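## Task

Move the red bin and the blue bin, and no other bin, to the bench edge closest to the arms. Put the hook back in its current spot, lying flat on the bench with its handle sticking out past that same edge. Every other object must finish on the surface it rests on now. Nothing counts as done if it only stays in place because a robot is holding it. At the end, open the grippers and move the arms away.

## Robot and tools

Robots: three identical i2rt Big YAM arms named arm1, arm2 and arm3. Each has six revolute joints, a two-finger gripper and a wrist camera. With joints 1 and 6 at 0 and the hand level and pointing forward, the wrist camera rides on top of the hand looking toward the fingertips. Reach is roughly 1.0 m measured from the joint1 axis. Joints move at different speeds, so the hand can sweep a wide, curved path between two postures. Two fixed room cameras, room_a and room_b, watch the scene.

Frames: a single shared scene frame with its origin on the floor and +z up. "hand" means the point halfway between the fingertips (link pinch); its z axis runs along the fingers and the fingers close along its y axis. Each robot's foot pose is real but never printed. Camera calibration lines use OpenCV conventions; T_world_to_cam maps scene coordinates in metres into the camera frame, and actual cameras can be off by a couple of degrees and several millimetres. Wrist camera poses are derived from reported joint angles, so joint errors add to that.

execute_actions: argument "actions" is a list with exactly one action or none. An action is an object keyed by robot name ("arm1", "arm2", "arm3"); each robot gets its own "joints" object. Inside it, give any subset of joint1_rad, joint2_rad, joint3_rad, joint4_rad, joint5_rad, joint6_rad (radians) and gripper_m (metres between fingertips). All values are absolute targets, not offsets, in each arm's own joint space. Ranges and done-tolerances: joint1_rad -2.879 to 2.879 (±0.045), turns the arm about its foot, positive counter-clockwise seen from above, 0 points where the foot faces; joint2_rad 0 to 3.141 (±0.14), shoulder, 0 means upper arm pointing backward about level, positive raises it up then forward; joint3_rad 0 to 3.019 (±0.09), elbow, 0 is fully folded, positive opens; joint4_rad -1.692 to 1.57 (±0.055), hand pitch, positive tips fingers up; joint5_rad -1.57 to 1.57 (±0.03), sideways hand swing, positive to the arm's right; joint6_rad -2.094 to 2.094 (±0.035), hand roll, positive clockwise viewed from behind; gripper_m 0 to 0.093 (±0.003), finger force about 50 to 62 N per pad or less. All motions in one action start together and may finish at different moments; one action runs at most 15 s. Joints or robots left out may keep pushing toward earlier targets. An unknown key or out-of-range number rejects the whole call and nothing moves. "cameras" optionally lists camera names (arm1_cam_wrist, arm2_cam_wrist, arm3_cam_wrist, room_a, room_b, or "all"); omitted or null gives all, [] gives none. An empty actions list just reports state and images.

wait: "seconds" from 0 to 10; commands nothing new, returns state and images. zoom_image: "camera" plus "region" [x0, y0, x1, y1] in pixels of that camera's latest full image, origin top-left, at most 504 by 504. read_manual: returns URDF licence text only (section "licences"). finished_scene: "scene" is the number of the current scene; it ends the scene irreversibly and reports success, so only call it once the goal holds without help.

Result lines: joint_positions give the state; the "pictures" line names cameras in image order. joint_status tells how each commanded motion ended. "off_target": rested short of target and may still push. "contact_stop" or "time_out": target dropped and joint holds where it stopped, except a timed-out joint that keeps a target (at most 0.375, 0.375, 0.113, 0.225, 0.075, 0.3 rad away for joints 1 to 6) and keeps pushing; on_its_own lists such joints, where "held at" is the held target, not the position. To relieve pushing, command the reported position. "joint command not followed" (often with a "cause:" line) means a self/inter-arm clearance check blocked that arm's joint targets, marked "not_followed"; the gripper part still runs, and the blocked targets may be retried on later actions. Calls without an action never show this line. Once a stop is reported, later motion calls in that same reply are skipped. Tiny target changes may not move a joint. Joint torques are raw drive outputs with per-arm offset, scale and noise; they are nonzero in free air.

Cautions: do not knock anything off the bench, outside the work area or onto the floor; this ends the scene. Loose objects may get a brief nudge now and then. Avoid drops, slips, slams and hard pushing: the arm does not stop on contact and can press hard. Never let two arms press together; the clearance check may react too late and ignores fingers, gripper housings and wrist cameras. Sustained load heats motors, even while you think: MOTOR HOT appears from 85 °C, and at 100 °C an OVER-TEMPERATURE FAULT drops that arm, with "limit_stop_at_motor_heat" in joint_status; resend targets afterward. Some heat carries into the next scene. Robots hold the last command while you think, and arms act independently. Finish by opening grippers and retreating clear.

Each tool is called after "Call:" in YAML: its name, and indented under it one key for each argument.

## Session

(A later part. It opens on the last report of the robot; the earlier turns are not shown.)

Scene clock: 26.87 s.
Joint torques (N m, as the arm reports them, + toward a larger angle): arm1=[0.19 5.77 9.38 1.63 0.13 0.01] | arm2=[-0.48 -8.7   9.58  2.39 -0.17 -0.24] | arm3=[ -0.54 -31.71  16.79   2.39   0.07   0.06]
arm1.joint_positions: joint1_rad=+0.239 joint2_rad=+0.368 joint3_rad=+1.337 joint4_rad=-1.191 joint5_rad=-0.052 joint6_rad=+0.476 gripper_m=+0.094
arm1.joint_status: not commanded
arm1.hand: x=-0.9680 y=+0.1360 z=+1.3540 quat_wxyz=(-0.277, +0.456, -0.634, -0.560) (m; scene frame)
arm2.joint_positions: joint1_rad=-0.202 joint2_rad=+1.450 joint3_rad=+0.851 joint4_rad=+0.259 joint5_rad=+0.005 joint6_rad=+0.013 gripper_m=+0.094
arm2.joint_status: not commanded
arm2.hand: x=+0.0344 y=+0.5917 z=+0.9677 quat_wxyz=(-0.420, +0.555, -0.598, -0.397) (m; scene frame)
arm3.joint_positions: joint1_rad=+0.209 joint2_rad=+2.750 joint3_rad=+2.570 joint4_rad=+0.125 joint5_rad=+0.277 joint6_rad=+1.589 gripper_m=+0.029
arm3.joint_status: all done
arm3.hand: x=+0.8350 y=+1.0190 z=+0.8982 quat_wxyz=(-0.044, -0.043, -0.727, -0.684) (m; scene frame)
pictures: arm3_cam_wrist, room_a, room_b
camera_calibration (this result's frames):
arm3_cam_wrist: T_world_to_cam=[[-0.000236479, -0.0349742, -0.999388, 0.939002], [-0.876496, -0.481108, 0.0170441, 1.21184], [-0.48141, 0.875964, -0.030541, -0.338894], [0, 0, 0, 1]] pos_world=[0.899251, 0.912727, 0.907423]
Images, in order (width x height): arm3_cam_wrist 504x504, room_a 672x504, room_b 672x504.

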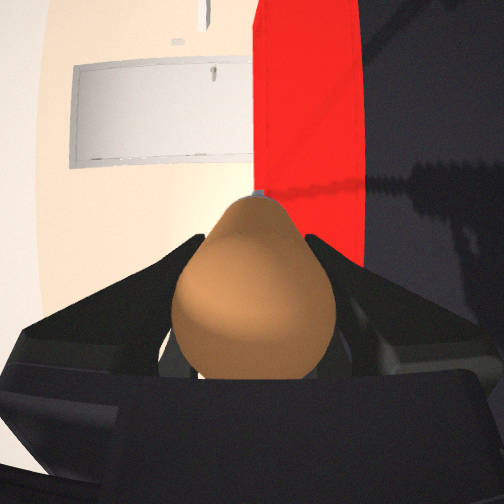

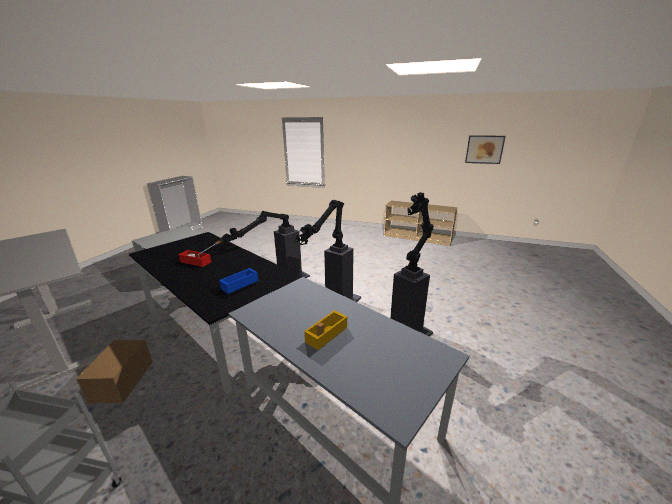

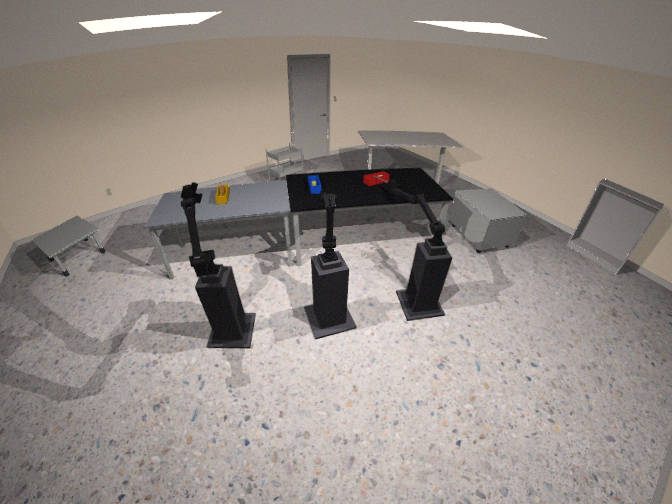

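Call:
execute_actions:
  actions:
    - {"arm3":{"joints":{"joint2_rad":2.5,"joint3_rad":2.16,"joint4_rad":0.43}}}
  cameras: []

Call:
execute_actions:
  actions:
    - {"arm3":{"joints":{"joint2_rad":2.365,"joint3_rad":1.88,"joint4_rad":0.57}}}
  cameras: ["arm3_cam_wrist","room_a"]

Call:
zoom_image:
  camera: "room_a"
  region: [150, 190, 290, 280]

Scene clock: 28.70 s.
Joint torques (N m, as the arm reports them, + toward a larger angle): arm1=[0.18 5.76 9.38 1.62 0.13 0.01] | arm2=[-0.43 -8.68  9.57  2.36 -0.17 -0.25] | arm3=[  0.05 -28.38  10.1    2.01   0.06  -0.02]
arm1.joint_positions: joint1_rad=+0.239 joint2_rad=+0.368 joint3_rad=+1.337 joint4_rad=-1.191 joint5_rad=-0.052 joint6_rad=+0.476 gripper_m=+0.094
arm1.joint_status: not commanded
arm1.hand: x=-0.9680 y=+0.1360 z=+1.3540 quat_wxyz=(-0.277, +0.456, -0.634, -0.560) (m; scene frame)
arm2.joint_positions: joint1_rad=-0.202 joint2_rad=+1.450 joint3_rad=+0.851 joint4_rad=+0.259 joint5_rad=+0.005 joint6_rad=+0.013 gripper_m=+0.094
arm2.joint_status: not commanded
arm2.hand: x=+0.0344 y=+0.5917 z=+0.9677 quat_wxyz=(-0.420, +0.555, -0.598, -0.397) (m; scene frame)
arm3.joint_positions: joint1_rad=+0.209 joint2_rad=+2.532 joint3_rad=+2.163 joint4_rad=+0.421 joint5_rad=+0.277 joint6_rad=+1.601 gripper_m=+0.029
arm3.joint_status: all done
arm3.hand: x=+0.8418 y=+0.9739 z=+0.9343 quat_wxyz=(-0.031, -0.055, -0.690, -0.721) (m; scene frame)
pictures: none
No camera images: the call's "cameras" was empty. Leave "cameras" out to get every camera's image.

Scene clock: 30.13 s.
Joint torques (N m, as the arm reports them, + toward a larger angle): arm1=[0.19 5.74 9.38 1.62 0.13 0.02] | arm2=[-0.56 -8.71  9.55  2.36 -0.17 -0.24] | arm3=[ -0.79 -27.24  12.97   3.16   0.     0.12]
arm1.joint_positions: joint1_rad=+0.239 joint2_rad=+0.368 joint3_rad=+1.337 joint4_rad=-1.191 joint5_rad=-0.052 joint6_rad=+0.476 gripper_m=+0.094
arm1.joint_status: not commanded
arm1.hand: x=-0.9680 y=+0.1360 z=+1.3540 quat_wxyz=(-0.277, +0.456, -0.634, -0.560) (m; scene frame)
arm2.joint_positions: joint1_rad=-0.202 joint2_rad=+1.450 joint3_rad=+0.851 joint4_rad=+0.259 joint5_rad=+0.005 joint6_rad=+0.013 gripper_m=+0.094
arm2.joint_status: not commanded
arm2.hand: x=+0.0344 y=+0.5917 z=+0.9677 quat_wxyz=(-0.420, +0.555, -0.598, -0.397) (m; scene frame)
arm3.joint_positions: joint1_rad=+0.209 joint2_rad=+2.409 joint3_rad=+1.840 joint4_rad=+0.528 joint5_rad=+0.277 joint6_rad=+1.587 gripper_m=+0.029
arm3.joint_status: all done
arm3.hand: x=+0.8508 y=+0.9174 z=+0.8865 quat_wxyz=(-0.043, -0.044, -0.722, -0.689) (m; scene frame)
pictures: arm3_cam_wrist, room_a
camera_calibration (this result's frames):
arm3_cam_wrist: T_world_to_cam=[[-0.00096689, -0.0208496, -0.999782, 0.911799], [-0.876231, -0.481768, 0.0108942, 1.18289], [-0.48189, 0.876051, -0.0178032, -0.253589], [0, 0, 0, 1]] pos_world=[0.915165, 0.811046, 0.894199]
Images, in order (width x height): arm3_cam_wrist 504x504, room_a 672x504.

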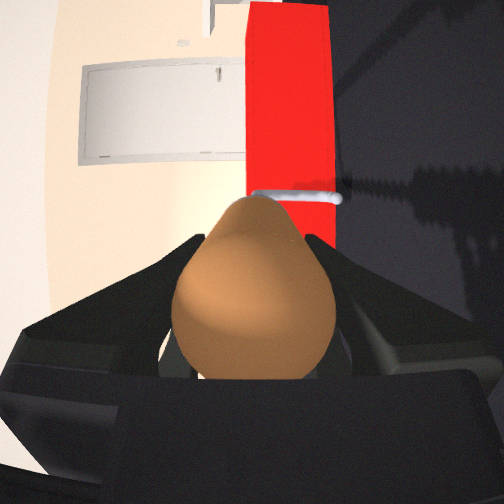

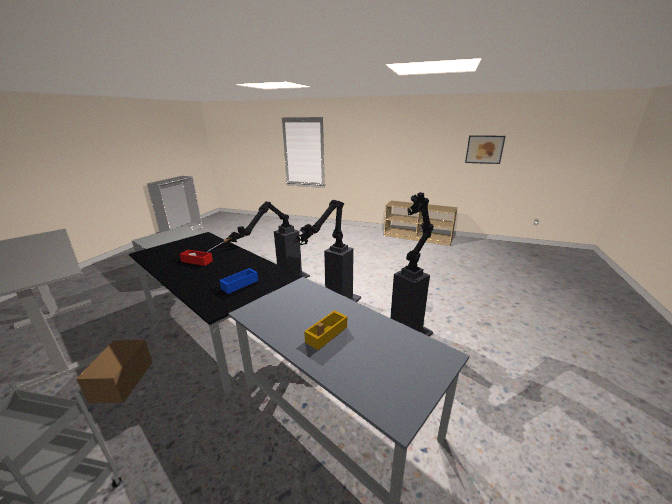

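Region (150, 190, 290, 280) of room_a's 672x504 image, scaled by 3.600, with more detail than that image has; it fills the top 324 rows of this view, and the rest is white.

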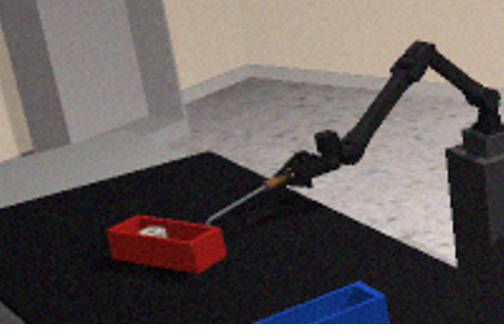

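Call:
execute_actions:
  actions:
    - {"arm3":{"joints":{"joint2_rad":2.22,"joint3_rad":2.0,"joint4_rad":0.45}}}
  cameras: []

Call:
execute_actions:
  actions:
    - {"arm3":{"joints":{"joint2_rad":2.53,"joint3_rad":2.45,"joint4_rad":0.28}}}
  cameras: []

Call:
execute_actions:
  actions:
    - {"arm3":{"joints":{"joint2_rad":2.64}}}
  cameras: ["arm3_cam_wrist","room_a"]

Call:
zoom_image:
  camera: "room_a"
  region: [150, 190, 290, 280]

Scene clock: 32.47 s.
Joint torques (N m, as the arm reports them, + toward a larger angle): arm1=[0.17 5.74 9.37 1.62 0.13 0.01] | arm2=[-0.51 -8.65  9.6   2.34 -0.17 -0.25] | arm3=[  0.15 -25.92  15.38   2.84   0.01   0.16]
arm1.joint_positions: joint1_rad=+0.239 joint2_rad=+0.368 joint3_rad=+1.337 joint4_rad=-1.191 joint5_rad=-0.052 joint6_rad=+0.476 gripper_m=+0.094
arm1.joint_status: not commanded
arm1.hand: x=-0.9680 y=+0.1360 z=+1.3540 quat_wxyz=(-0.277, +0.456, -0.634, -0.560) (m; scene frame)
arm2.joint_positions: joint1_rad=-0.202 joint2_rad=+1.450 joint3_rad=+0.851 joint4_rad=+0.259 joint5_rad=+0.005 joint6_rad=+0.013 gripper_m=+0.094
arm2.joint_status: not commanded
arm2.hand: x=+0.0344 y=+0.5917 z=+0.9677 quat_wxyz=(-0.420, +0.555, -0.598, -0.397) (m; scene frame)
arm3.joint_positions: joint1_rad=+0.209 joint2_rad=+2.249 joint3_rad=+1.943 joint4_rad=+0.417 joint5_rad=+0.277 joint6_rad=+1.585 gripper_m=+0.029
arm3.joint_status: all done
arm3.hand: x=+0.8491 y=+0.9235 z=+1.0627 quat_wxyz=(-0.032, -0.054, -0.669, -0.740) (m; scene frame)
pictures: none
No camera images: the call's "cameras" was empty. Leave "cameras" out to get every camera's image.

Scene clock: 33.90 s.
Joint torques (N m, as the arm reports them, + toward a larger angle): arm1=[0.18 5.76 9.38 1.62 0.13 0.02] | arm2=[-0.55 -8.63  9.59  2.36 -0.17 -0.24] | arm3=[ -0.09 -28.83  17.22   2.92   0.02   0.1 ]
arm1.joint_positions: joint1_rad=+0.239 joint2_rad=+0.368 joint3_rad=+1.337 joint4_rad=-1.191 joint5_rad=-0.052 joint6_rad=+0.476 gripper_m=+0.094
arm1.joint_status: not commanded
arm1.hand: x=-0.9680 y=+0.1360 z=+1.3540 quat_wxyz=(-0.277, +0.456, -0.634, -0.560) (m; scene frame)
arm2.joint_positions: joint1_rad=-0.202 joint2_rad=+1.450 joint3_rad=+0.851 joint4_rad=+0.259 joint5_rad=+0.005 joint6_rad=+0.013 gripper_m=+0.094
arm2.joint_status: not commanded
arm2.hand: x=+0.0344 y=+0.5917 z=+0.9677 quat_wxyz=(-0.420, +0.555, -0.598, -0.397) (m; scene frame)
arm3.joint_positions: joint1_rad=+0.209 joint2_rad=+2.565 joint3_rad=+2.375 joint4_rad=+0.245 joint5_rad=+0.277 joint6_rad=+1.585 gripper_m=+0.029
arm3.joint_status: all done
arm3.hand: x=+0.8379 y=+0.9980 z=+0.9883 quat_wxyz=(-0.036, -0.050, -0.690, -0.722) (m; scene frame)
pictures: none
No camera images: the call's "cameras" was empty. Leave "cameras" out to get every camera's image.

Scene clock: 35.30 s.
Joint torques (N m, as the arm reports them, + toward a larger angle): arm1=[0.19 5.78 9.38 1.62 0.13 0.01] | arm2=[-0.49 -8.62  9.58  2.37 -0.17 -0.24] | arm3=[  0.22 -28.42  16.33   2.97   0.04   0.1 ]
arm1.joint_positions: joint1_rad=+0.239 joint2_rad=+0.368 joint3_rad=+1.337 joint4_rad=-1.191 joint5_rad=-0.052 joint6_rad=+0.476 gripper_m=+0.094
arm1.joint_status: not commanded
arm1.hand: x=-0.9680 y=+0.1360 z=+1.3540 quat_wxyz=(-0.277, +0.456, -0.634, -0.560) (m; scene frame)
arm2.joint_positions: joint1_rad=-0.202 joint2_rad=+1.450 joint3_rad=+0.851 joint4_rad=+0.259 joint5_rad=+0.005 joint6_rad=+0.013 gripper_m=+0.094
arm2.joint_status: not commanded
arm2.hand: x=+0.0344 y=+0.5917 z=+0.9677 quat_wxyz=(-0.420, +0.555, -0.598, -0.397) (m; scene frame)
arm3.joint_positions: joint1_rad=+0.209 joint2_rad=+2.658 joint3_rad=+2.383 joint4_rad=+0.245 joint5_rad=+0.277 joint6_rad=+1.585 gripper_m=+0.029
arm3.joint_status: all done
arm3.hand: x=+0.8376 y=+1.0022 z=+0.9027 quat_wxyz=(-0.043, -0.044, -0.719, -0.692) (m; scene frame)
pictures: arm3_cam_wrist, room_a
camera_calibration (this result's frames):
arm3_cam_wrist: T_world_to_cam=[[0.000164061, -0.0113732, -0.999935, 0.919482], [-0.876348, -0.481649, 0.00533447, 1.21696], [-0.481679, 0.87629, -0.0100459, -0.341414], [0, 0, 0, 1]] pos_world=[0.901879, 0.895784, 0.9095]
Images, in order (width x height): arm3_cam_wrist 504x504, room_a 672x504.

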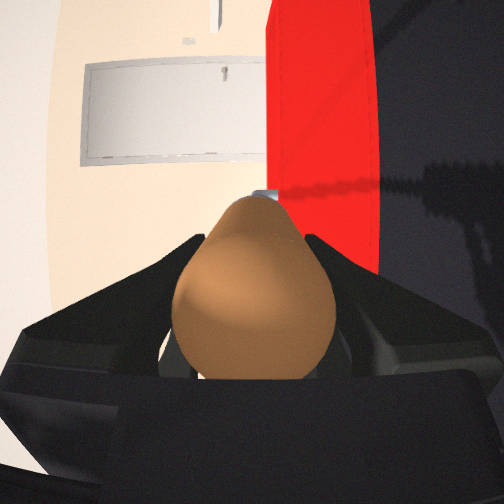

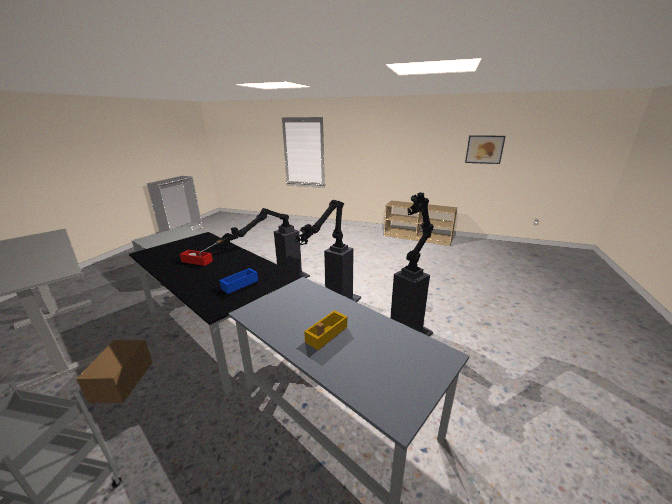

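Region (150, 190, 290, 280) of room_a's 672x504 image, scaled by 3.600, with more detail than that image has; it fills the top 324 rows of this view, and the rest is white.

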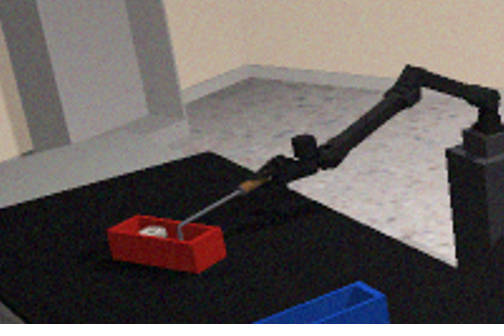

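Call:
execute_actions:
  actions:
    - {"arm3":{"joints":{"joint2_rad":2.52,"joint3_rad":2.13,"joint4_rad":0.40}}}
  cameras: []

Call:
execute_actions:
  actions:
    - {"arm3":{"joints":{"joint2_rad":2.38,"joint3_rad":1.86,"joint4_rad":0.55}}}
  cameras: ["arm3_cam_wrist","room_a"]

Call:
zoom_image:
  camera: "room_a"
  region: [150, 190, 290, 280]

Scene clock: 36.63 s.
Joint torques (N m, as the arm reports them, + toward a larger angle): arm1=[0.2  5.76 9.37 1.63 0.13 0.02] | arm2=[-0.66 -8.61  9.58  2.39 -0.18 -0.24] | arm3=[ -0.53 -29.06  10.14   2.09   0.04   0.01]
arm1.joint_positions: joint1_rad=+0.239 joint2_rad=+0.368 joint3_rad=+1.337 joint4_rad=-1.191 joint5_rad=-0.052 joint6_rad=+0.476 gripper_m=+0.094
arm1.joint_status: not commanded
arm1.hand: x=-0.9680 y=+0.1360 z=+1.3540 quat_wxyz=(-0.277, +0.456, -0.634, -0.560) (m; scene frame)
arm2.joint_positions: joint1_rad=-0.202 joint2_rad=+1.450 joint3_rad=+0.851 joint4_rad=+0.259 joint5_rad=+0.005 joint6_rad=+0.013 gripper_m=+0.094
arm2.joint_status: not commanded
arm2.hand: x=+0.0344 y=+0.5917 z=+0.9677 quat_wxyz=(-0.420, +0.555, -0.598, -0.397) (m; scene frame)
arm3.joint_positions: joint1_rad=+0.209 joint2_rad=+2.556 joint3_rad=+2.131 joint4_rad=+0.387 joint5_rad=+0.277 joint6_rad=+1.598 gripper_m=+0.029
arm3.joint_status: all done
arm3.hand: x=+0.8428 y=+0.9691 z=+0.8842 quat_wxyz=(-0.039, -0.048, -0.721, -0.690) (m; scene frame)
pictures: none
No camera images: the call's "cameras" was empty. Leave "cameras" out to get every camera's image.

Scene clock: 37.60 s.
Joint torques (N m, as the arm reports them, + toward a larger angle): arm1=[0.17 5.73 9.37 1.62 0.13 0.02] | arm2=[-0.51 -8.61  9.58  2.39 -0.18 -0.25] | arm3=[ -0.43 -27.1    9.9    2.5    0.01   0.04]
arm1.joint_positions: joint1_rad=+0.239 joint2_rad=+0.368 joint3_rad=+1.337 joint4_rad=-1.191 joint5_rad=-0.052 joint6_rad=+0.476 gripper_m=+0.094
arm1.joint_status: not commanded
arm1.hand: x=-0.9680 y=+0.1360 z=+1.3540 quat_wxyz=(-0.277, +0.456, -0.634, -0.560) (m; scene frame)
arm2.joint_positions: joint1_rad=-0.202 joint2_rad=+1.450 joint3_rad=+0.851 joint4_rad=+0.259 joint5_rad=+0.005 joint6_rad=+0.013 gripper_m=+0.094
arm2.joint_status: not commanded
arm2.hand: x=+0.0344 y=+0.5917 z=+0.9677 quat_wxyz=(-0.420, +0.555, -0.598, -0.397) (m; scene frame)
arm3.joint_positions: joint1_rad=+0.209 joint2_rad=+2.422 joint3_rad=+1.857 joint4_rad=+0.528 joint5_rad=+0.278 joint6_rad=+1.598 gripper_m=+0.029
arm3.joint_status: all done
arm3.hand: x=+0.8505 y=+0.9206 z=+0.8837 quat_wxyz=(-0.039, -0.048, -0.721, -0.690) (m; scene frame)
pictures: arm3_cam_wrist, room_a
camera_calibration (this result's frames):
arm3_cam_wrist: T_world_to_cam=[[-0.0123203, -0.0168307, -0.999782, 0.915032], [-0.876851, -0.480391, 0.0188925, 1.17641], [-0.480605, 0.876893, -0.00883948, -0.266413], [0, 0, 0, 1]] pos_world=[0.914769, 0.814153, 0.890253]
Images, in order (width x height): arm3_cam_wrist 504x504, room_a 672x504.

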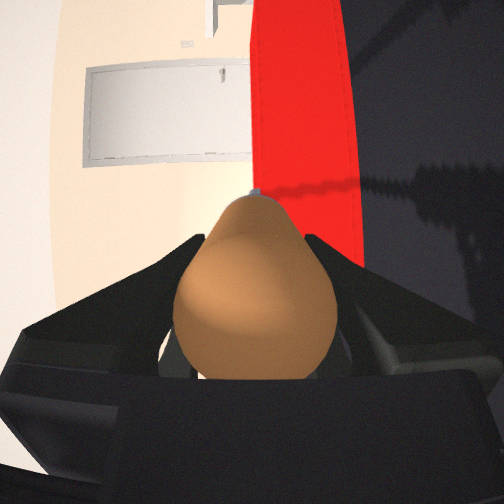

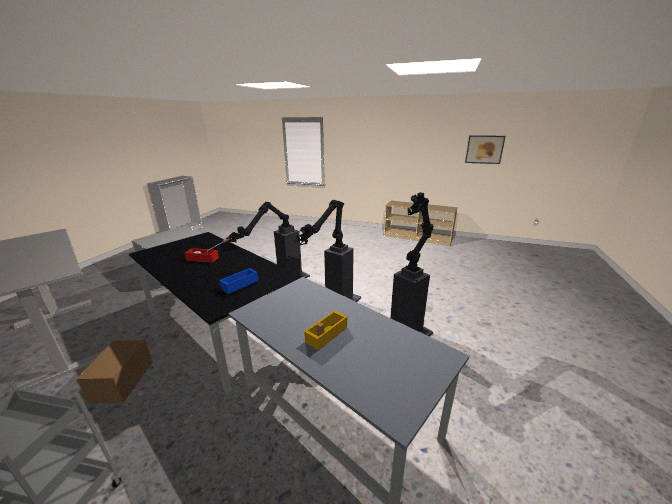

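Region (150, 190, 290, 280) of room_a's 672x504 image, scaled by 3.600, with more detail than that image has; it fills the top 324 rows of this view, and the rest is white.

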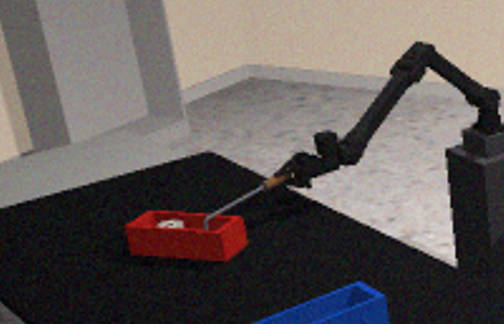

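Call:
execute_actions:
  actions:
    - {"arm3":{"joints":{"joint2_rad":2.165,"joint3_rad":1.43,"joint4_rad":0.77}}}
  cameras: []

Call:
execute_actions:
  actions:
    - {"arm3":{"joints":{"joint2_rad":1.995,"joint3_rad":1.085,"joint4_rad":0.94}}}
  cameras: ["arm3_cam_wrist","room_a","room_b"]

Call:
zoom_image:
  camera: "room_a"
  region: [150, 190, 290, 280]

Call:
zoom_image:
  camera: "room_b"
  region: [340, 150, 460, 230]

Scene clock: 40.17 s.
Joint torques (N m, as the arm reports them, + toward a larger angle): arm1=[0.2  5.72 9.38 1.62 0.13 0.01] | arm2=[-0.59 -8.62  9.56  2.39 -0.17 -0.24] | arm3=[ -0.71 -22.77   9.43   2.54   0.07   0.04]
arm1.joint_positions: joint1_rad=+0.239 joint2_rad=+0.368 joint3_rad=+1.337 joint4_rad=-1.191 joint5_rad=-0.052 joint6_rad=+0.476 gripper_m=+0.094
arm1.joint_status: not commanded
arm1.hand: x=-0.9680 y=+0.1360 z=+1.3540 quat_wxyz=(-0.277, +0.456, -0.634, -0.560) (m; scene frame)
arm2.joint_positions: joint1_rad=-0.202 joint2_rad=+1.450 joint3_rad=+0.851 joint4_rad=+0.259 joint5_rad=+0.005 joint6_rad=+0.013 gripper_m=+0.094
arm2.joint_status: not commanded
arm2.hand: x=+0.0344 y=+0.5917 z=+0.9677 quat_wxyz=(-0.420, +0.555, -0.598, -0.397) (m; scene frame)
arm3.joint_positions: joint1_rad=+0.208 joint2_rad=+2.204 joint3_rad=+1.417 joint4_rad=+0.742 joint5_rad=+0.276 joint6_rad=+1.598 gripper_m=+0.029
arm3.joint_status: all done
arm3.hand: x=+0.8666 y=+0.8182 z=+0.8837 quat_wxyz=(-0.040, -0.047, -0.724, -0.687) (m; scene frame)
pictures: none
No camera images: the call's "cameras" was empty. Leave "cameras" out to get every camera's image.

Scene clock: 41.17 s.
Joint torques (N m, as the arm reports them, + toward a larger angle): arm1=[0.17 5.75 9.38 1.62 0.13 0.02] | arm2=[-0.51 -8.67  9.58  2.36 -0.17 -0.25] | arm3=[  0.28 -20.53   7.79   2.83  -0.04   0.06]
arm1.joint_positions: joint1_rad=+0.239 joint2_rad=+0.368 joint3_rad=+1.337 joint4_rad=-1.191 joint5_rad=-0.052 joint6_rad=+0.476 gripper_m=+0.094
arm1.joint_status: not commanded
arm1.hand: x=-0.9680 y=+0.1360 z=+1.3540 quat_wxyz=(-0.277, +0.456, -0.634, -0.560) (m; scene frame)
arm2.joint_positions: joint1_rad=-0.202 joint2_rad=+1.450 joint3_rad=+0.851 joint4_rad=+0.259 joint5_rad=+0.005 joint6_rad=+0.013 gripper_m=+0.094
arm2.joint_status: not commanded
arm2.hand: x=+0.0344 y=+0.5917 z=+0.9677 quat_wxyz=(-0.420, +0.555, -0.598, -0.397) (m; scene frame)
arm3.joint_positions: joint1_rad=+0.207 joint2_rad=+2.036 joint3_rad=+1.074 joint4_rad=+0.909 joint5_rad=+0.280 joint6_rad=+1.591 gripper_m=+0.029
arm3.joint_status: all done
arm3.hand: x=+0.8838 y=+0.7199 z=+0.8831 quat_wxyz=(-0.044, -0.046, -0.726, -0.684) (m; scene frame)
pictures: arm3_cam_wrist, room_a, room_b
camera_calibration (this result's frames):
arm3_cam_wrist: T_world_to_cam=[[-0.00316758, -0.0327029, -0.99946, 0.91447], [-0.87871, -0.477001, 0.0183926, 1.10878], [-0.477345, 0.878294, -0.0272254, -0.0620676], [0, 0, 0, 1]] pos_world=[0.947567, 0.61331, 0.891893]
Images, in order (width x height): arm3_cam_wrist 504x504, room_a 672x504, room_b 672x504.

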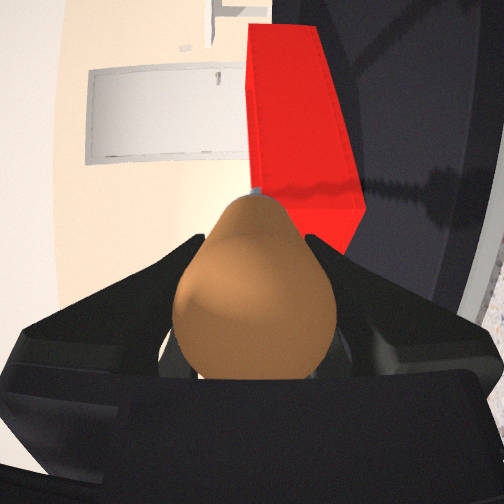

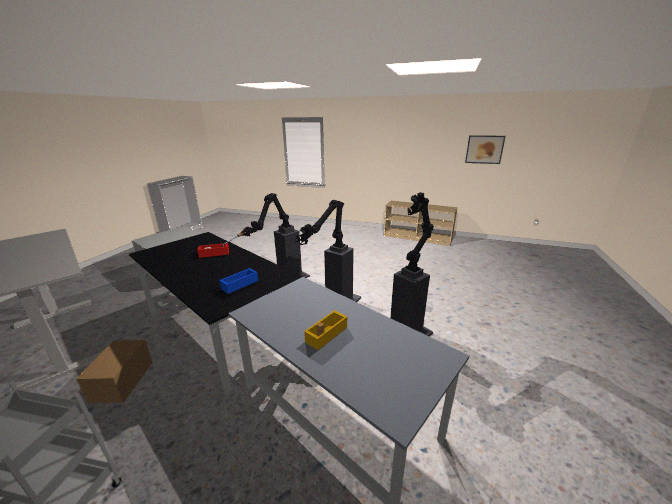

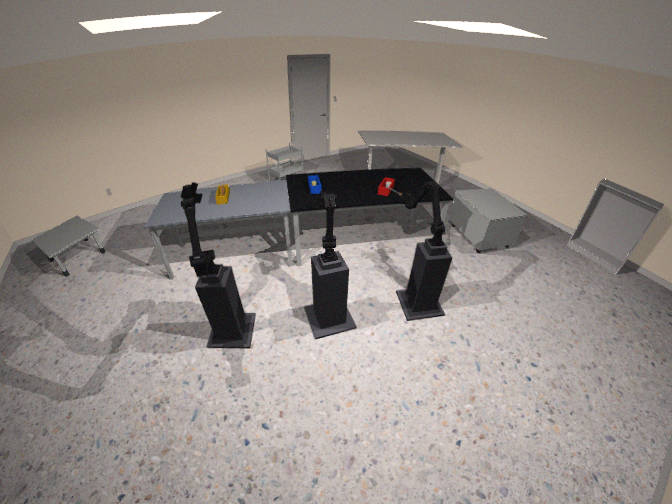

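Region (150, 190, 290, 280) of room_a's 672x504 image, scaled by 3.600, with more detail than that image has; it fills the top 324 rows of this view, and the rest is white.

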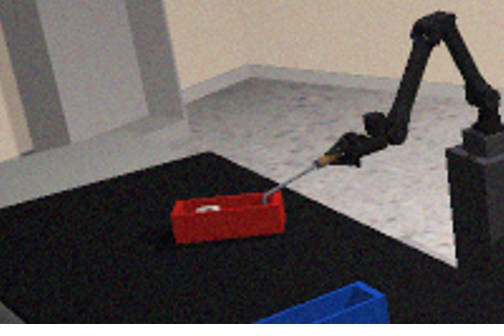

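Region (340, 150, 460, 230) of room_b's 672x504 image, scaled by 4.200, with more detail than that image has.

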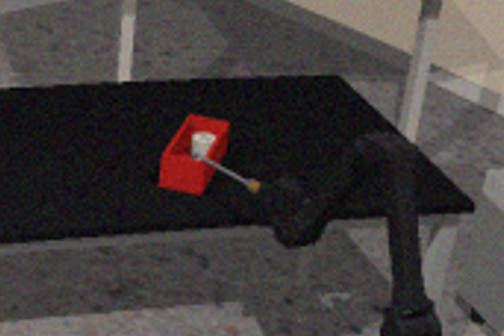

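Call:
execute_actions:
  actions:
    - {"arm3":{"joints":{"joint2_rad":1.84,"joint3_rad":0.78,"joint4_rad":1.10}}}
  cameras: ["arm3_cam_wrist","room_a","room_b"]

Call:
zoom_image:
  camera: "room_a"
  region: [170, 210, 290, 280]

Call:
zoom_image:
  camera: "room_b"
  region: [340, 150, 460, 230]

Scene clock: 42.50 s.
Joint torques (N m, as the arm reports them, + toward a larger angle): arm1=[0.19 5.74 9.38 1.63 0.13 0.01] | arm2=[-0.49 -8.72  9.55  2.37 -0.17 -0.24] | arm3=[  0.26 -15.99   7.37   3.13  -0.04   0.1 ]
arm1.joint_positions: joint1_rad=+0.239 joint2_rad=+0.368 joint3_rad=+1.337 joint4_rad=-1.191 joint5_rad=-0.052 joint6_rad=+0.476 gripper_m=+0.094
arm1.joint_status: not commanded
arm1.hand: x=-0.9680 y=+0.1360 z=+1.3540 quat_wxyz=(-0.277, +0.456, -0.634, -0.560) (m; scene frame)
arm2.joint_positions: joint1_rad=-0.202 joint2_rad=+1.450 joint3_rad=+0.851 joint4_rad=+0.259 joint5_rad=+0.005 joint6_rad=+0.013 gripper_m=+0.094
arm2.joint_status: not commanded
arm2.hand: x=+0.0344 y=+0.5917 z=+0.9677 quat_wxyz=(-0.420, +0.555, -0.598, -0.397) (m; scene frame)
arm3.joint_positions: joint1_rad=+0.207 joint2_rad=+1.876 joint3_rad=+0.760 joint4_rad=+1.058 joint5_rad=+0.280 joint6_rad=+1.588 gripper_m=+0.029
arm3.joint_status: all done
arm3.hand: x=+0.8994 y=+0.6184 z=+0.8856 quat_wxyz=(-0.046, -0.044, -0.728, -0.682) (m; scene frame)
pictures: arm3_cam_wrist, room_a, room_b
camera_calibration (this result's frames):
arm3_cam_wrist: T_world_to_cam=[[0.00142524, -0.0384632, -0.999259, 0.913005], [-0.878691, -0.477085, 0.0171105, 1.07519], [-0.477389, 0.878015, -0.0344772, 0.0412359], [0, 0, 0, 1]] pos_world=[0.963146, 0.51187, 0.895353]
Images, in order (width x height): arm3_cam_wrist 504x504, room_a 672x504, room_b 672x504.

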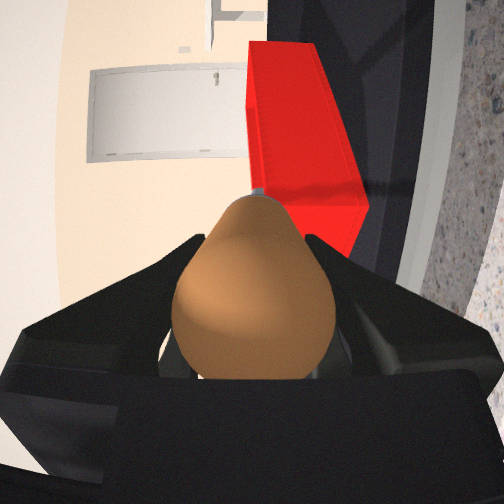

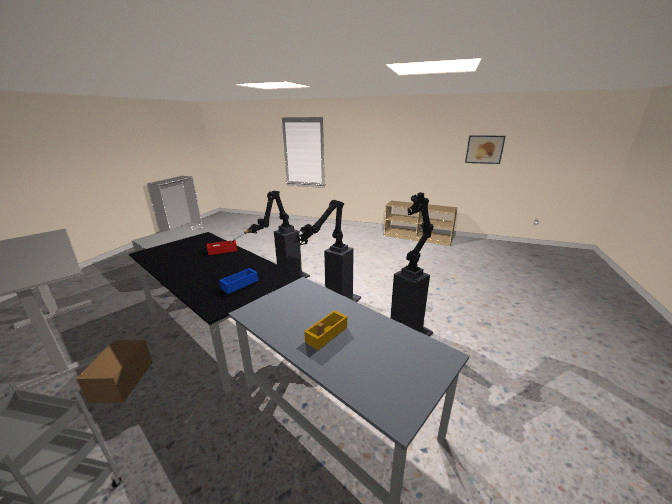

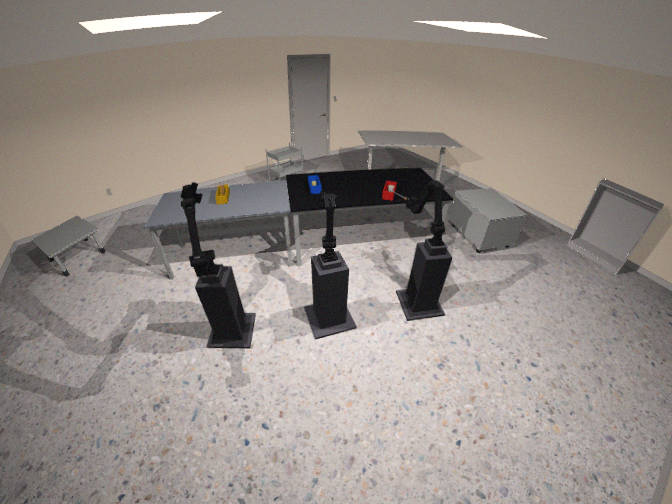

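Region (170, 210, 290, 280) of room_a's 672x504 image, scaled by 4.200, with more detail than that image has; it fills the top 294 rows of this view, and the rest is white.

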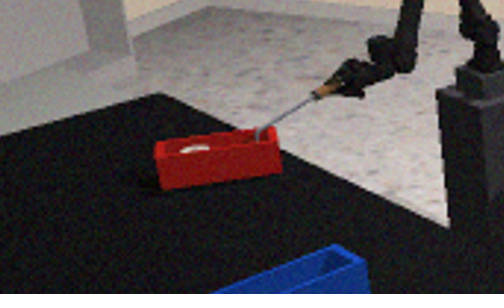

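Region (340, 150, 460, 230) of room_b's 672x504 image, scaled by 4.200, with more detail than that image has.

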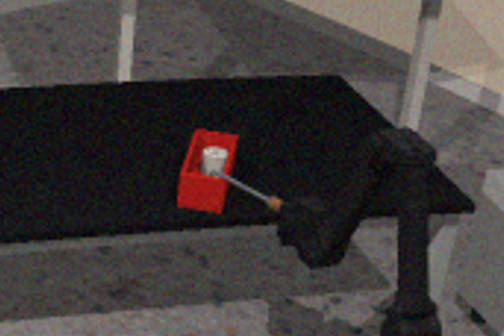

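Call:
execute_actions:
  actions:
    - {"arm3":{"joints":{"joint2_rad":1.79,"joint3_rad":0.685,"joint4_rad":1.15}}}
  cameras: ["arm3_cam_wrist","room_a","room_b"]

Call:
zoom_image:
  camera: "room_a"
  region: [190, 220, 270, 270]

Call:
zoom_image:
  camera: "room_b"
  region: [360, 170, 430, 220]

Scene clock: 43.57 s.
Joint torques (N m, as the arm reports them, + toward a larger angle): arm1=[0.18 5.73 9.38 1.62 0.13 0.02] | arm2=[-0.48 -8.62  9.58  2.39 -0.17 -0.25] | arm3=[ -0.14 -16.34   6.64   3.3   -0.06   0.13]
arm1.joint_positions: joint1_rad=+0.239 joint2_rad=+0.368 joint3_rad=+1.337 joint4_rad=-1.191 joint5_rad=-0.052 joint6_rad=+0.476 gripper_m=+0.094
arm1.joint_status: not commanded
arm1.hand: x=-0.9680 y=+0.1360 z=+1.3540 quat_wxyz=(-0.277, +0.456, -0.634, -0.560) (m; scene frame)
arm2.joint_positions: joint1_rad=-0.202 joint2_rad=+1.450 joint3_rad=+0.851 joint4_rad=+0.259 joint5_rad=+0.005 joint6_rad=+0.013 gripper_m=+0.094
arm2.joint_status: not commanded
arm2.hand: x=+0.0344 y=+0.5917 z=+0.9677 quat_wxyz=(-0.420, +0.555, -0.598, -0.397) (m; scene frame)
arm3.joint_positions: joint1_rad=+0.207 joint2_rad=+1.836 joint3_rad=+0.668 joint4_rad=+1.107 joint5_rad=+0.280 joint6_rad=+1.587 gripper_m=+0.029
arm3.joint_status: all done
arm3.hand: x=+0.9042 y=+0.5869 z=+0.8838 quat_wxyz=(-0.046, -0.044, -0.729, -0.681) (m; scene frame)
pictures: arm3_cam_wrist, room_a, room_b
camera_calibration (this result's frames):
arm3_cam_wrist: T_world_to_cam=[[0.00226644, -0.0415256, -0.999135, 0.910952], [-0.8787, -0.477041, 0.0178333, 1.0638], [-0.477369, 0.877899, -0.0375697, 0.0739338], [0, 0, 0, 1]] pos_world=[0.967992, 0.480399, 0.893971]
Images, in order (width x height): arm3_cam_wrist 504x504, room_a 672x504, room_b 672x504.

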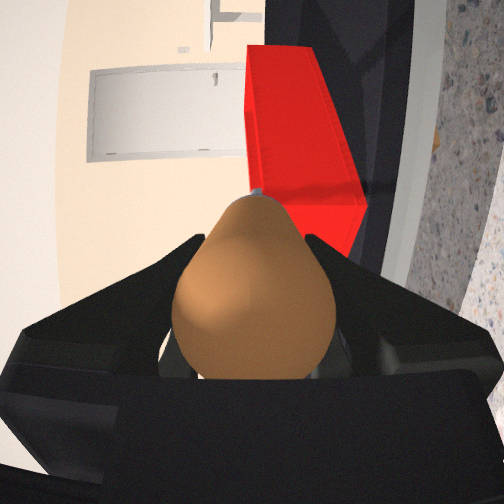

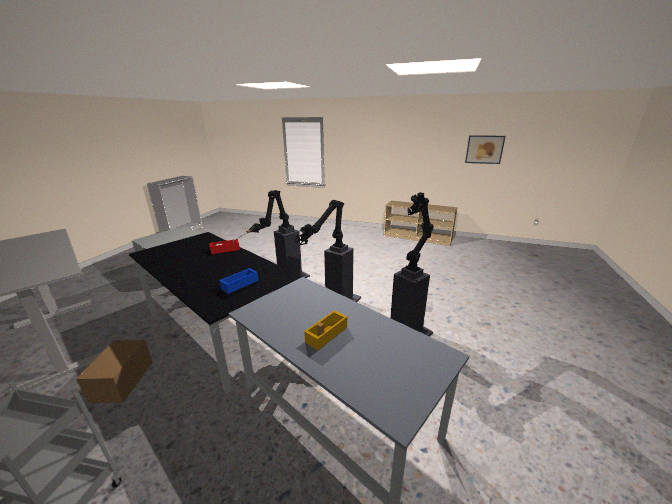

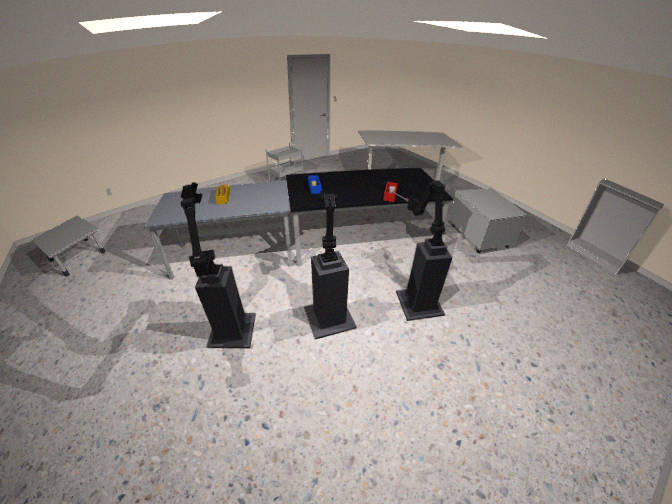

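Region (190, 220, 270, 270) of room_a's 672x504 image, scaled by 6.300, with more detail than that image has; it fills the top 315 rows of this view, and the rest is white.

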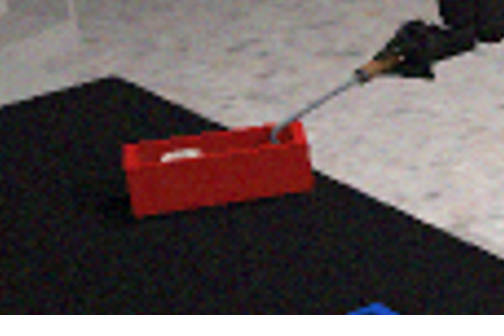

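Region (360, 170, 430, 220) of room_b's 672x504 image, scaled by 7.200, with more detail than that image has; it fills the top 360 rows of this view, and the rest is white.

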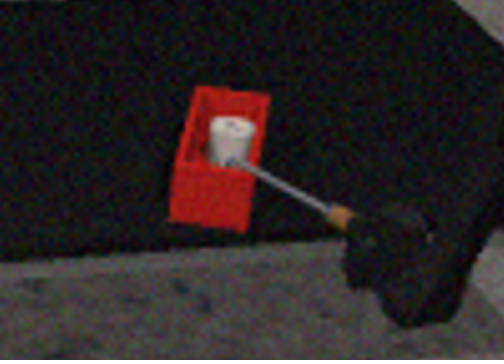

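Call:
execute_actions:
  actions:
    - {"arm3":{"joints":{"joint3_rad":1.05,"joint4_rad":1.0}},"arm2":{"joints":{"joint1_rad":0.3}}}
  cameras: []

Call:
execute_actions:
  actions:
    - {"arm3":{"joints":{"joint1_rad":0.756,"joint2_rad":2.2,"joint3_rad":1.8,"joint4_rad":0.55,"joint5_rad":0.697}}}
  cameras: []

Call:
execute_actions:
  actions:
    - {"arm3":{"joints":{"joint2_rad":2.39,"joint3_rad":2.0,"joint4_rad":0.49,"joint6_rad":0}}}
  cameras: ["arm3_cam_wrist","room_a","room_b"]

Scene clock: 45.70 s.
Joint torques (N m, as the arm reports them, + toward a larger angle): arm1=[0.15 5.73 9.38 1.61 0.13 0.02] | arm2=[-1.21 -8.68  9.56  2.35 -0.03 -0.22] | arm3=[  0.41 -18.3   11.42   2.62  -0.08   0.13]
arm1.joint_positions: joint1_rad=+0.239 joint2_rad=+0.368 joint3_rad=+1.337 joint4_rad=-1.191 joint5_rad=-0.052 joint6_rad=+0.476 gripper_m=+0.094
arm1.joint_status: not commanded
arm1.hand: x=-0.9680 y=+0.1360 z=+1.3540 quat_wxyz=(-0.277, +0.456, -0.634, -0.560) (m; scene frame)
arm2.joint_positions: joint1_rad=+0.306 joint2_rad=+1.450 joint3_rad=+0.851 joint4_rad=+0.259 joint5_rad=+0.001 joint6_rad=+0.012 gripper_m=+0.094
arm2.joint_status: all done
arm2.hand: x=-0.2578 y=+0.5347 z=+0.9674 quat_wxyz=(-0.306, +0.688, -0.438, -0.490) (m; scene frame)
arm3.joint_positions: joint1_rad=+0.207 joint2_rad=+1.827 joint3_rad=+1.012 joint4_rad=+0.969 joint5_rad=+0.278 joint6_rad=+1.584 gripper_m=+0.029
arm3.joint_status: all done
arm3.hand: x=+0.8871 y=+0.6936 z=+1.0095 quat_wxyz=(-0.030, -0.058, -0.653, -0.754) (m; scene frame)
pictures: none
No camera images: the call's "cameras" was empty. Leave "cameras" out to get every camera's image.

Scene clock: 47.73 s.
Joint torques (N m, as the arm reports them, + toward a larger angle): arm1=[0.18 5.75 9.37 1.62 0.13 0.01] | arm2=[-1.17 -8.61  9.58  2.38 -0.03 -0.22] | arm3=[  1.01 -25.75  13.93   2.3   -0.1    0.08]
arm1.joint_positions: joint1_rad=+0.239 joint2_rad=+0.368 joint3_rad=+1.337 joint4_rad=-1.191 joint5_rad=-0.052 joint6_rad=+0.476 gripper_m=+0.094
arm1.joint_status: not commanded
arm1.hand: x=-0.9680 y=+0.1360 z=+1.3540 quat_wxyz=(-0.277, +0.456, -0.634, -0.560) (m; scene frame)
arm2.joint_positions: joint1_rad=+0.306 joint2_rad=+1.450 joint3_rad=+0.851 joint4_rad=+0.259 joint5_rad=+0.001 joint6_rad=+0.012 gripper_m=+0.094
arm2.joint_status: not commanded
arm2.hand: x=-0.2578 y=+0.5347 z=+0.9674 quat_wxyz=(-0.306, +0.688, -0.438, -0.490) (m; scene frame)
arm3.joint_positions: joint1_rad=+0.749 joint2_rad=+2.237 joint3_rad=+1.750 joint4_rad=+0.521 joint5_rad=+0.699 joint6_rad=+1.586 gripper_m=+0.029
arm3.joint_status: all done
arm3.hand: x=+0.4831 y=+0.7377 z=+0.9826 quat_wxyz=(+0.010, -0.013, -0.701, -0.713) (m; scene frame)
pictures: none
No camera images: the call's "cameras" was empty. Leave "cameras" out to get every camera's image.

Scene clock: 49.90 s.
Joint torques (N m, as the arm reports them, + toward a larger angle): arm1=[0.18 5.75 9.38 1.62 0.13 0.02] | arm2=[-1.19 -8.61  9.58  2.36 -0.03 -0.23] | arm3=[  0.68 -25.76  15.99   2.37   0.09  -0.09]
arm1.joint_positions: joint1_rad=+0.239 joint2_rad=+0.368 joint3_rad=+1.337 joint4_rad=-1.191 joint5_rad=-0.052 joint6_rad=+0.476 gripper_m=+0.094
arm1.joint_status: not commanded
arm1.hand: x=-0.9680 y=+0.1360 z=+1.3540 quat_wxyz=(-0.277, +0.456, -0.634, -0.560) (m; scene frame)
arm2.joint_positions: joint1_rad=+0.306 joint2_rad=+1.450 joint3_rad=+0.851 joint4_rad=+0.259 joint5_rad=+0.001 joint6_rad=+0.012 gripper_m=+0.094
arm2.joint_status: not commanded
arm2.hand: x=-0.2578 y=+0.5347 z=+0.9674 quat_wxyz=(-0.306, +0.688, -0.438, -0.490) (m; scene frame)
arm3.joint_positions: joint1_rad=+0.749 joint2_rad=+2.401 joint3_rad=+1.929 joint4_rad=+0.464 joint5_rad=+0.696 joint6_rad=+0.017 gripper_m=+0.029
arm3.joint_status: all done
arm3.hand: x=+0.4570 y=+0.7685 z=+0.9284 quat_wxyz=(-0.495, +0.502, -0.506, -0.497) (m; scene frame)
pictures: arm3_cam_wrist, room_a, room_b
camera_calibration (this result's frames):
arm3_cam_wrist: T_world_to_cam=[[0.999672, 0.0247675, -0.00654667, -0.464237], [0.0095367, -0.596966, -0.80221, 1.20422], [-0.0237769, 0.801884, -0.597007, 0.0731922], [0, 0, 0, 1]] pos_world=[0.45434, 0.671686, 1.00669]
Images, in order (width x height): arm3_cam_wrist 504x504, room_a 672x504, room_b 672x504.

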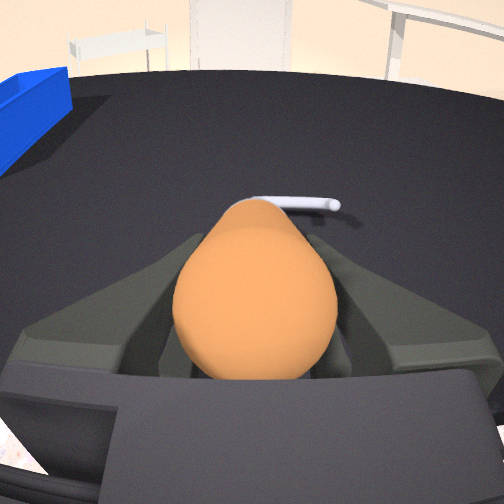

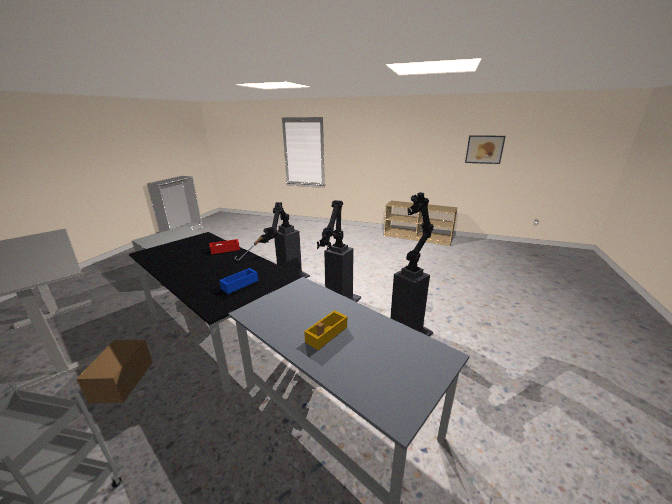

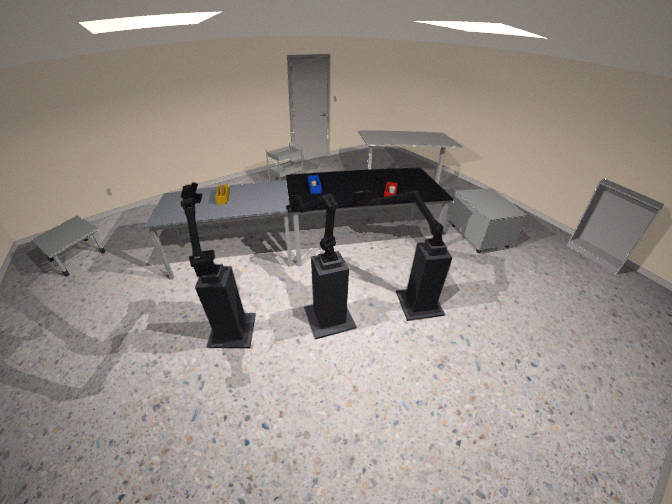

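Call:
execute_actions:
  actions:
    - {"arm3":{"joints":{"joint2_rad":2.63,"joint3_rad":2.07,"joint4_rad":0.67}}}
  cameras: ["arm3_cam_wrist","room_a"]

Call:
zoom_image:
  camera: "room_a"
  region: [200, 210, 320, 290]

Scene clock: 51.33 s.
Joint torques (N m, as the arm reports them, + toward a larger angle): arm1=[0.17 5.75 9.37 1.63 0.13 0.02] | arm2=[-1.32 -8.66  9.57  2.39 -0.03 -0.23] | arm3=[  0.38 -25.18  12.6    1.88   0.06   0.1 ]
arm1.joint_positions: joint1_rad=+0.239 joint2_rad=+0.368 joint3_rad=+1.337 joint4_rad=-1.191 joint5_rad=-0.052 joint6_rad=+0.476 gripper_m=+0.094
arm1.joint_status: not commanded
arm1.hand: x=-0.9680 y=+0.1360 z=+1.3540 quat_wxyz=(-0.277, +0.456, -0.634, -0.560) (m; scene frame)
arm2.joint_positions: joint1_rad=+0.306 joint2_rad=+1.450 joint3_rad=+0.851 joint4_rad=+0.259 joint5_rad=+0.001 joint6_rad=+0.012 gripper_m=+0.094
arm2.joint_status: not commanded
arm2.hand: x=-0.2578 y=+0.5347 z=+0.9674 quat_wxyz=(-0.306, +0.688, -0.438, -0.490) (m; scene frame)
arm3.joint_positions: joint1_rad=+0.753 joint2_rad=+2.622 joint3_rad=+2.031 joint4_rad=+0.655 joint5_rad=+0.695 joint6_rad=+0.001 gripper_m=+0.029
arm3.joint_status: all done
arm3.hand: x=+0.4456 y=+0.7762 z=+0.8272 quat_wxyz=(-0.500, +0.482, -0.498, -0.520) (m; scene frame)
pictures: arm3_cam_wrist, room_a
camera_calibration (this result's frames):
arm3_cam_wrist: T_world_to_cam=[[0.998893, 0.0309648, -0.0354088, -0.43433], [-0.0124454, -0.551962, -0.833776, 1.1287], [-0.045362, 0.833294, -0.550966, -0.0465208], [0, 0, 0, 1]] pos_world=[0.445786, 0.675213, 0.90007]
Images, in order (width x height): arm3_cam_wrist 504x504, room_a 672x504.

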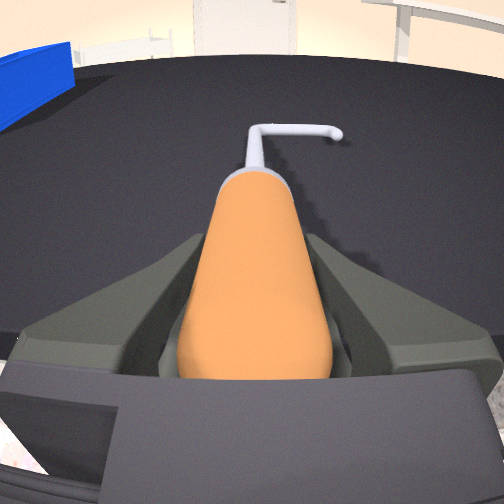

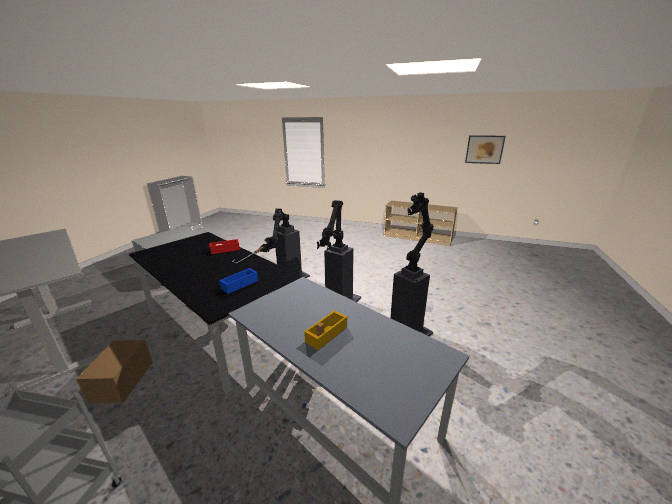

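Region (200, 210, 320, 290) of room_a's 672x504 image, scaled by 4.200, with more detail than that image has.

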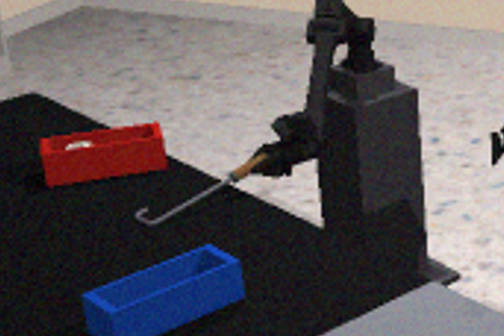

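Call:
execute_actions:
  actions:
    - {"arm3":{"joints":{"joint2_rad":2.68}}}
  cameras: ["arm3_cam_wrist"]

Scene clock: 52.13 s.
Joint torques (N m, as the arm reports them, + toward a larger angle): arm1=[0.22 5.76 9.37 1.62 0.13 0.02] | arm2=[-1.23 -8.64  9.59  2.39 -0.02 -0.22] | arm3=[  1.1  -21.98  12.65   1.73   0.05   0.09]
arm1.joint_positions: joint1_rad=+0.239 joint2_rad=+0.368 joint3_rad=+1.337 joint4_rad=-1.191 joint5_rad=-0.052 joint6_rad=+0.476 gripper_m=+0.094
arm1.joint_status: not commanded
arm1.hand: x=-0.9680 y=+0.1360 z=+1.3540 quat_wxyz=(-0.277, +0.456, -0.634, -0.560) (m; scene frame)
arm2.joint_positions: joint1_rad=+0.306 joint2_rad=+1.450 joint3_rad=+0.851 joint4_rad=+0.259 joint5_rad=+0.001 joint6_rad=+0.012 gripper_m=+0.094
arm2.joint_status: not commanded
arm2.hand: x=-0.2578 y=+0.5347 z=+0.9674 quat_wxyz=(-0.306, +0.688, -0.438, -0.490) (m; scene frame)
arm3.joint_positions: joint1_rad=+0.753 joint2_rad=+2.628 joint3_rad=+2.031 joint4_rad=+0.659 joint5_rad=+0.695 joint6_rad=+0.001 gripper_m=+0.029
arm3.joint_status: all done
arm3.hand: x=+0.4460 y=+0.7758 z=+0.8229 quat_wxyz=(-0.500, +0.482, -0.498, -0.519) (m; scene frame)
pictures: arm3_cam_wrist
camera_calibration (this result's frames):
arm3_cam_wrist: T_world_to_cam=[[0.998947, 0.0305355, -0.0342434, -0.43551], [-0.0116444, -0.553186, -0.832976, 1.12485], [-0.0443783, 0.832498, -0.552248, -0.0472959], [0, 0, 0, 1]] pos_world=[0.446051, 0.674924, 0.895941]
Images, in order (width x height): arm3_cam_wrist 504x504.

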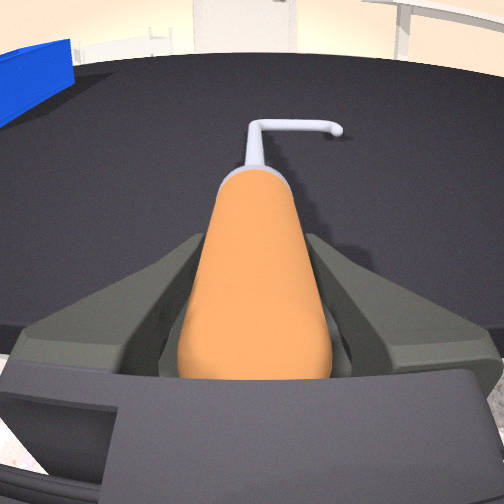

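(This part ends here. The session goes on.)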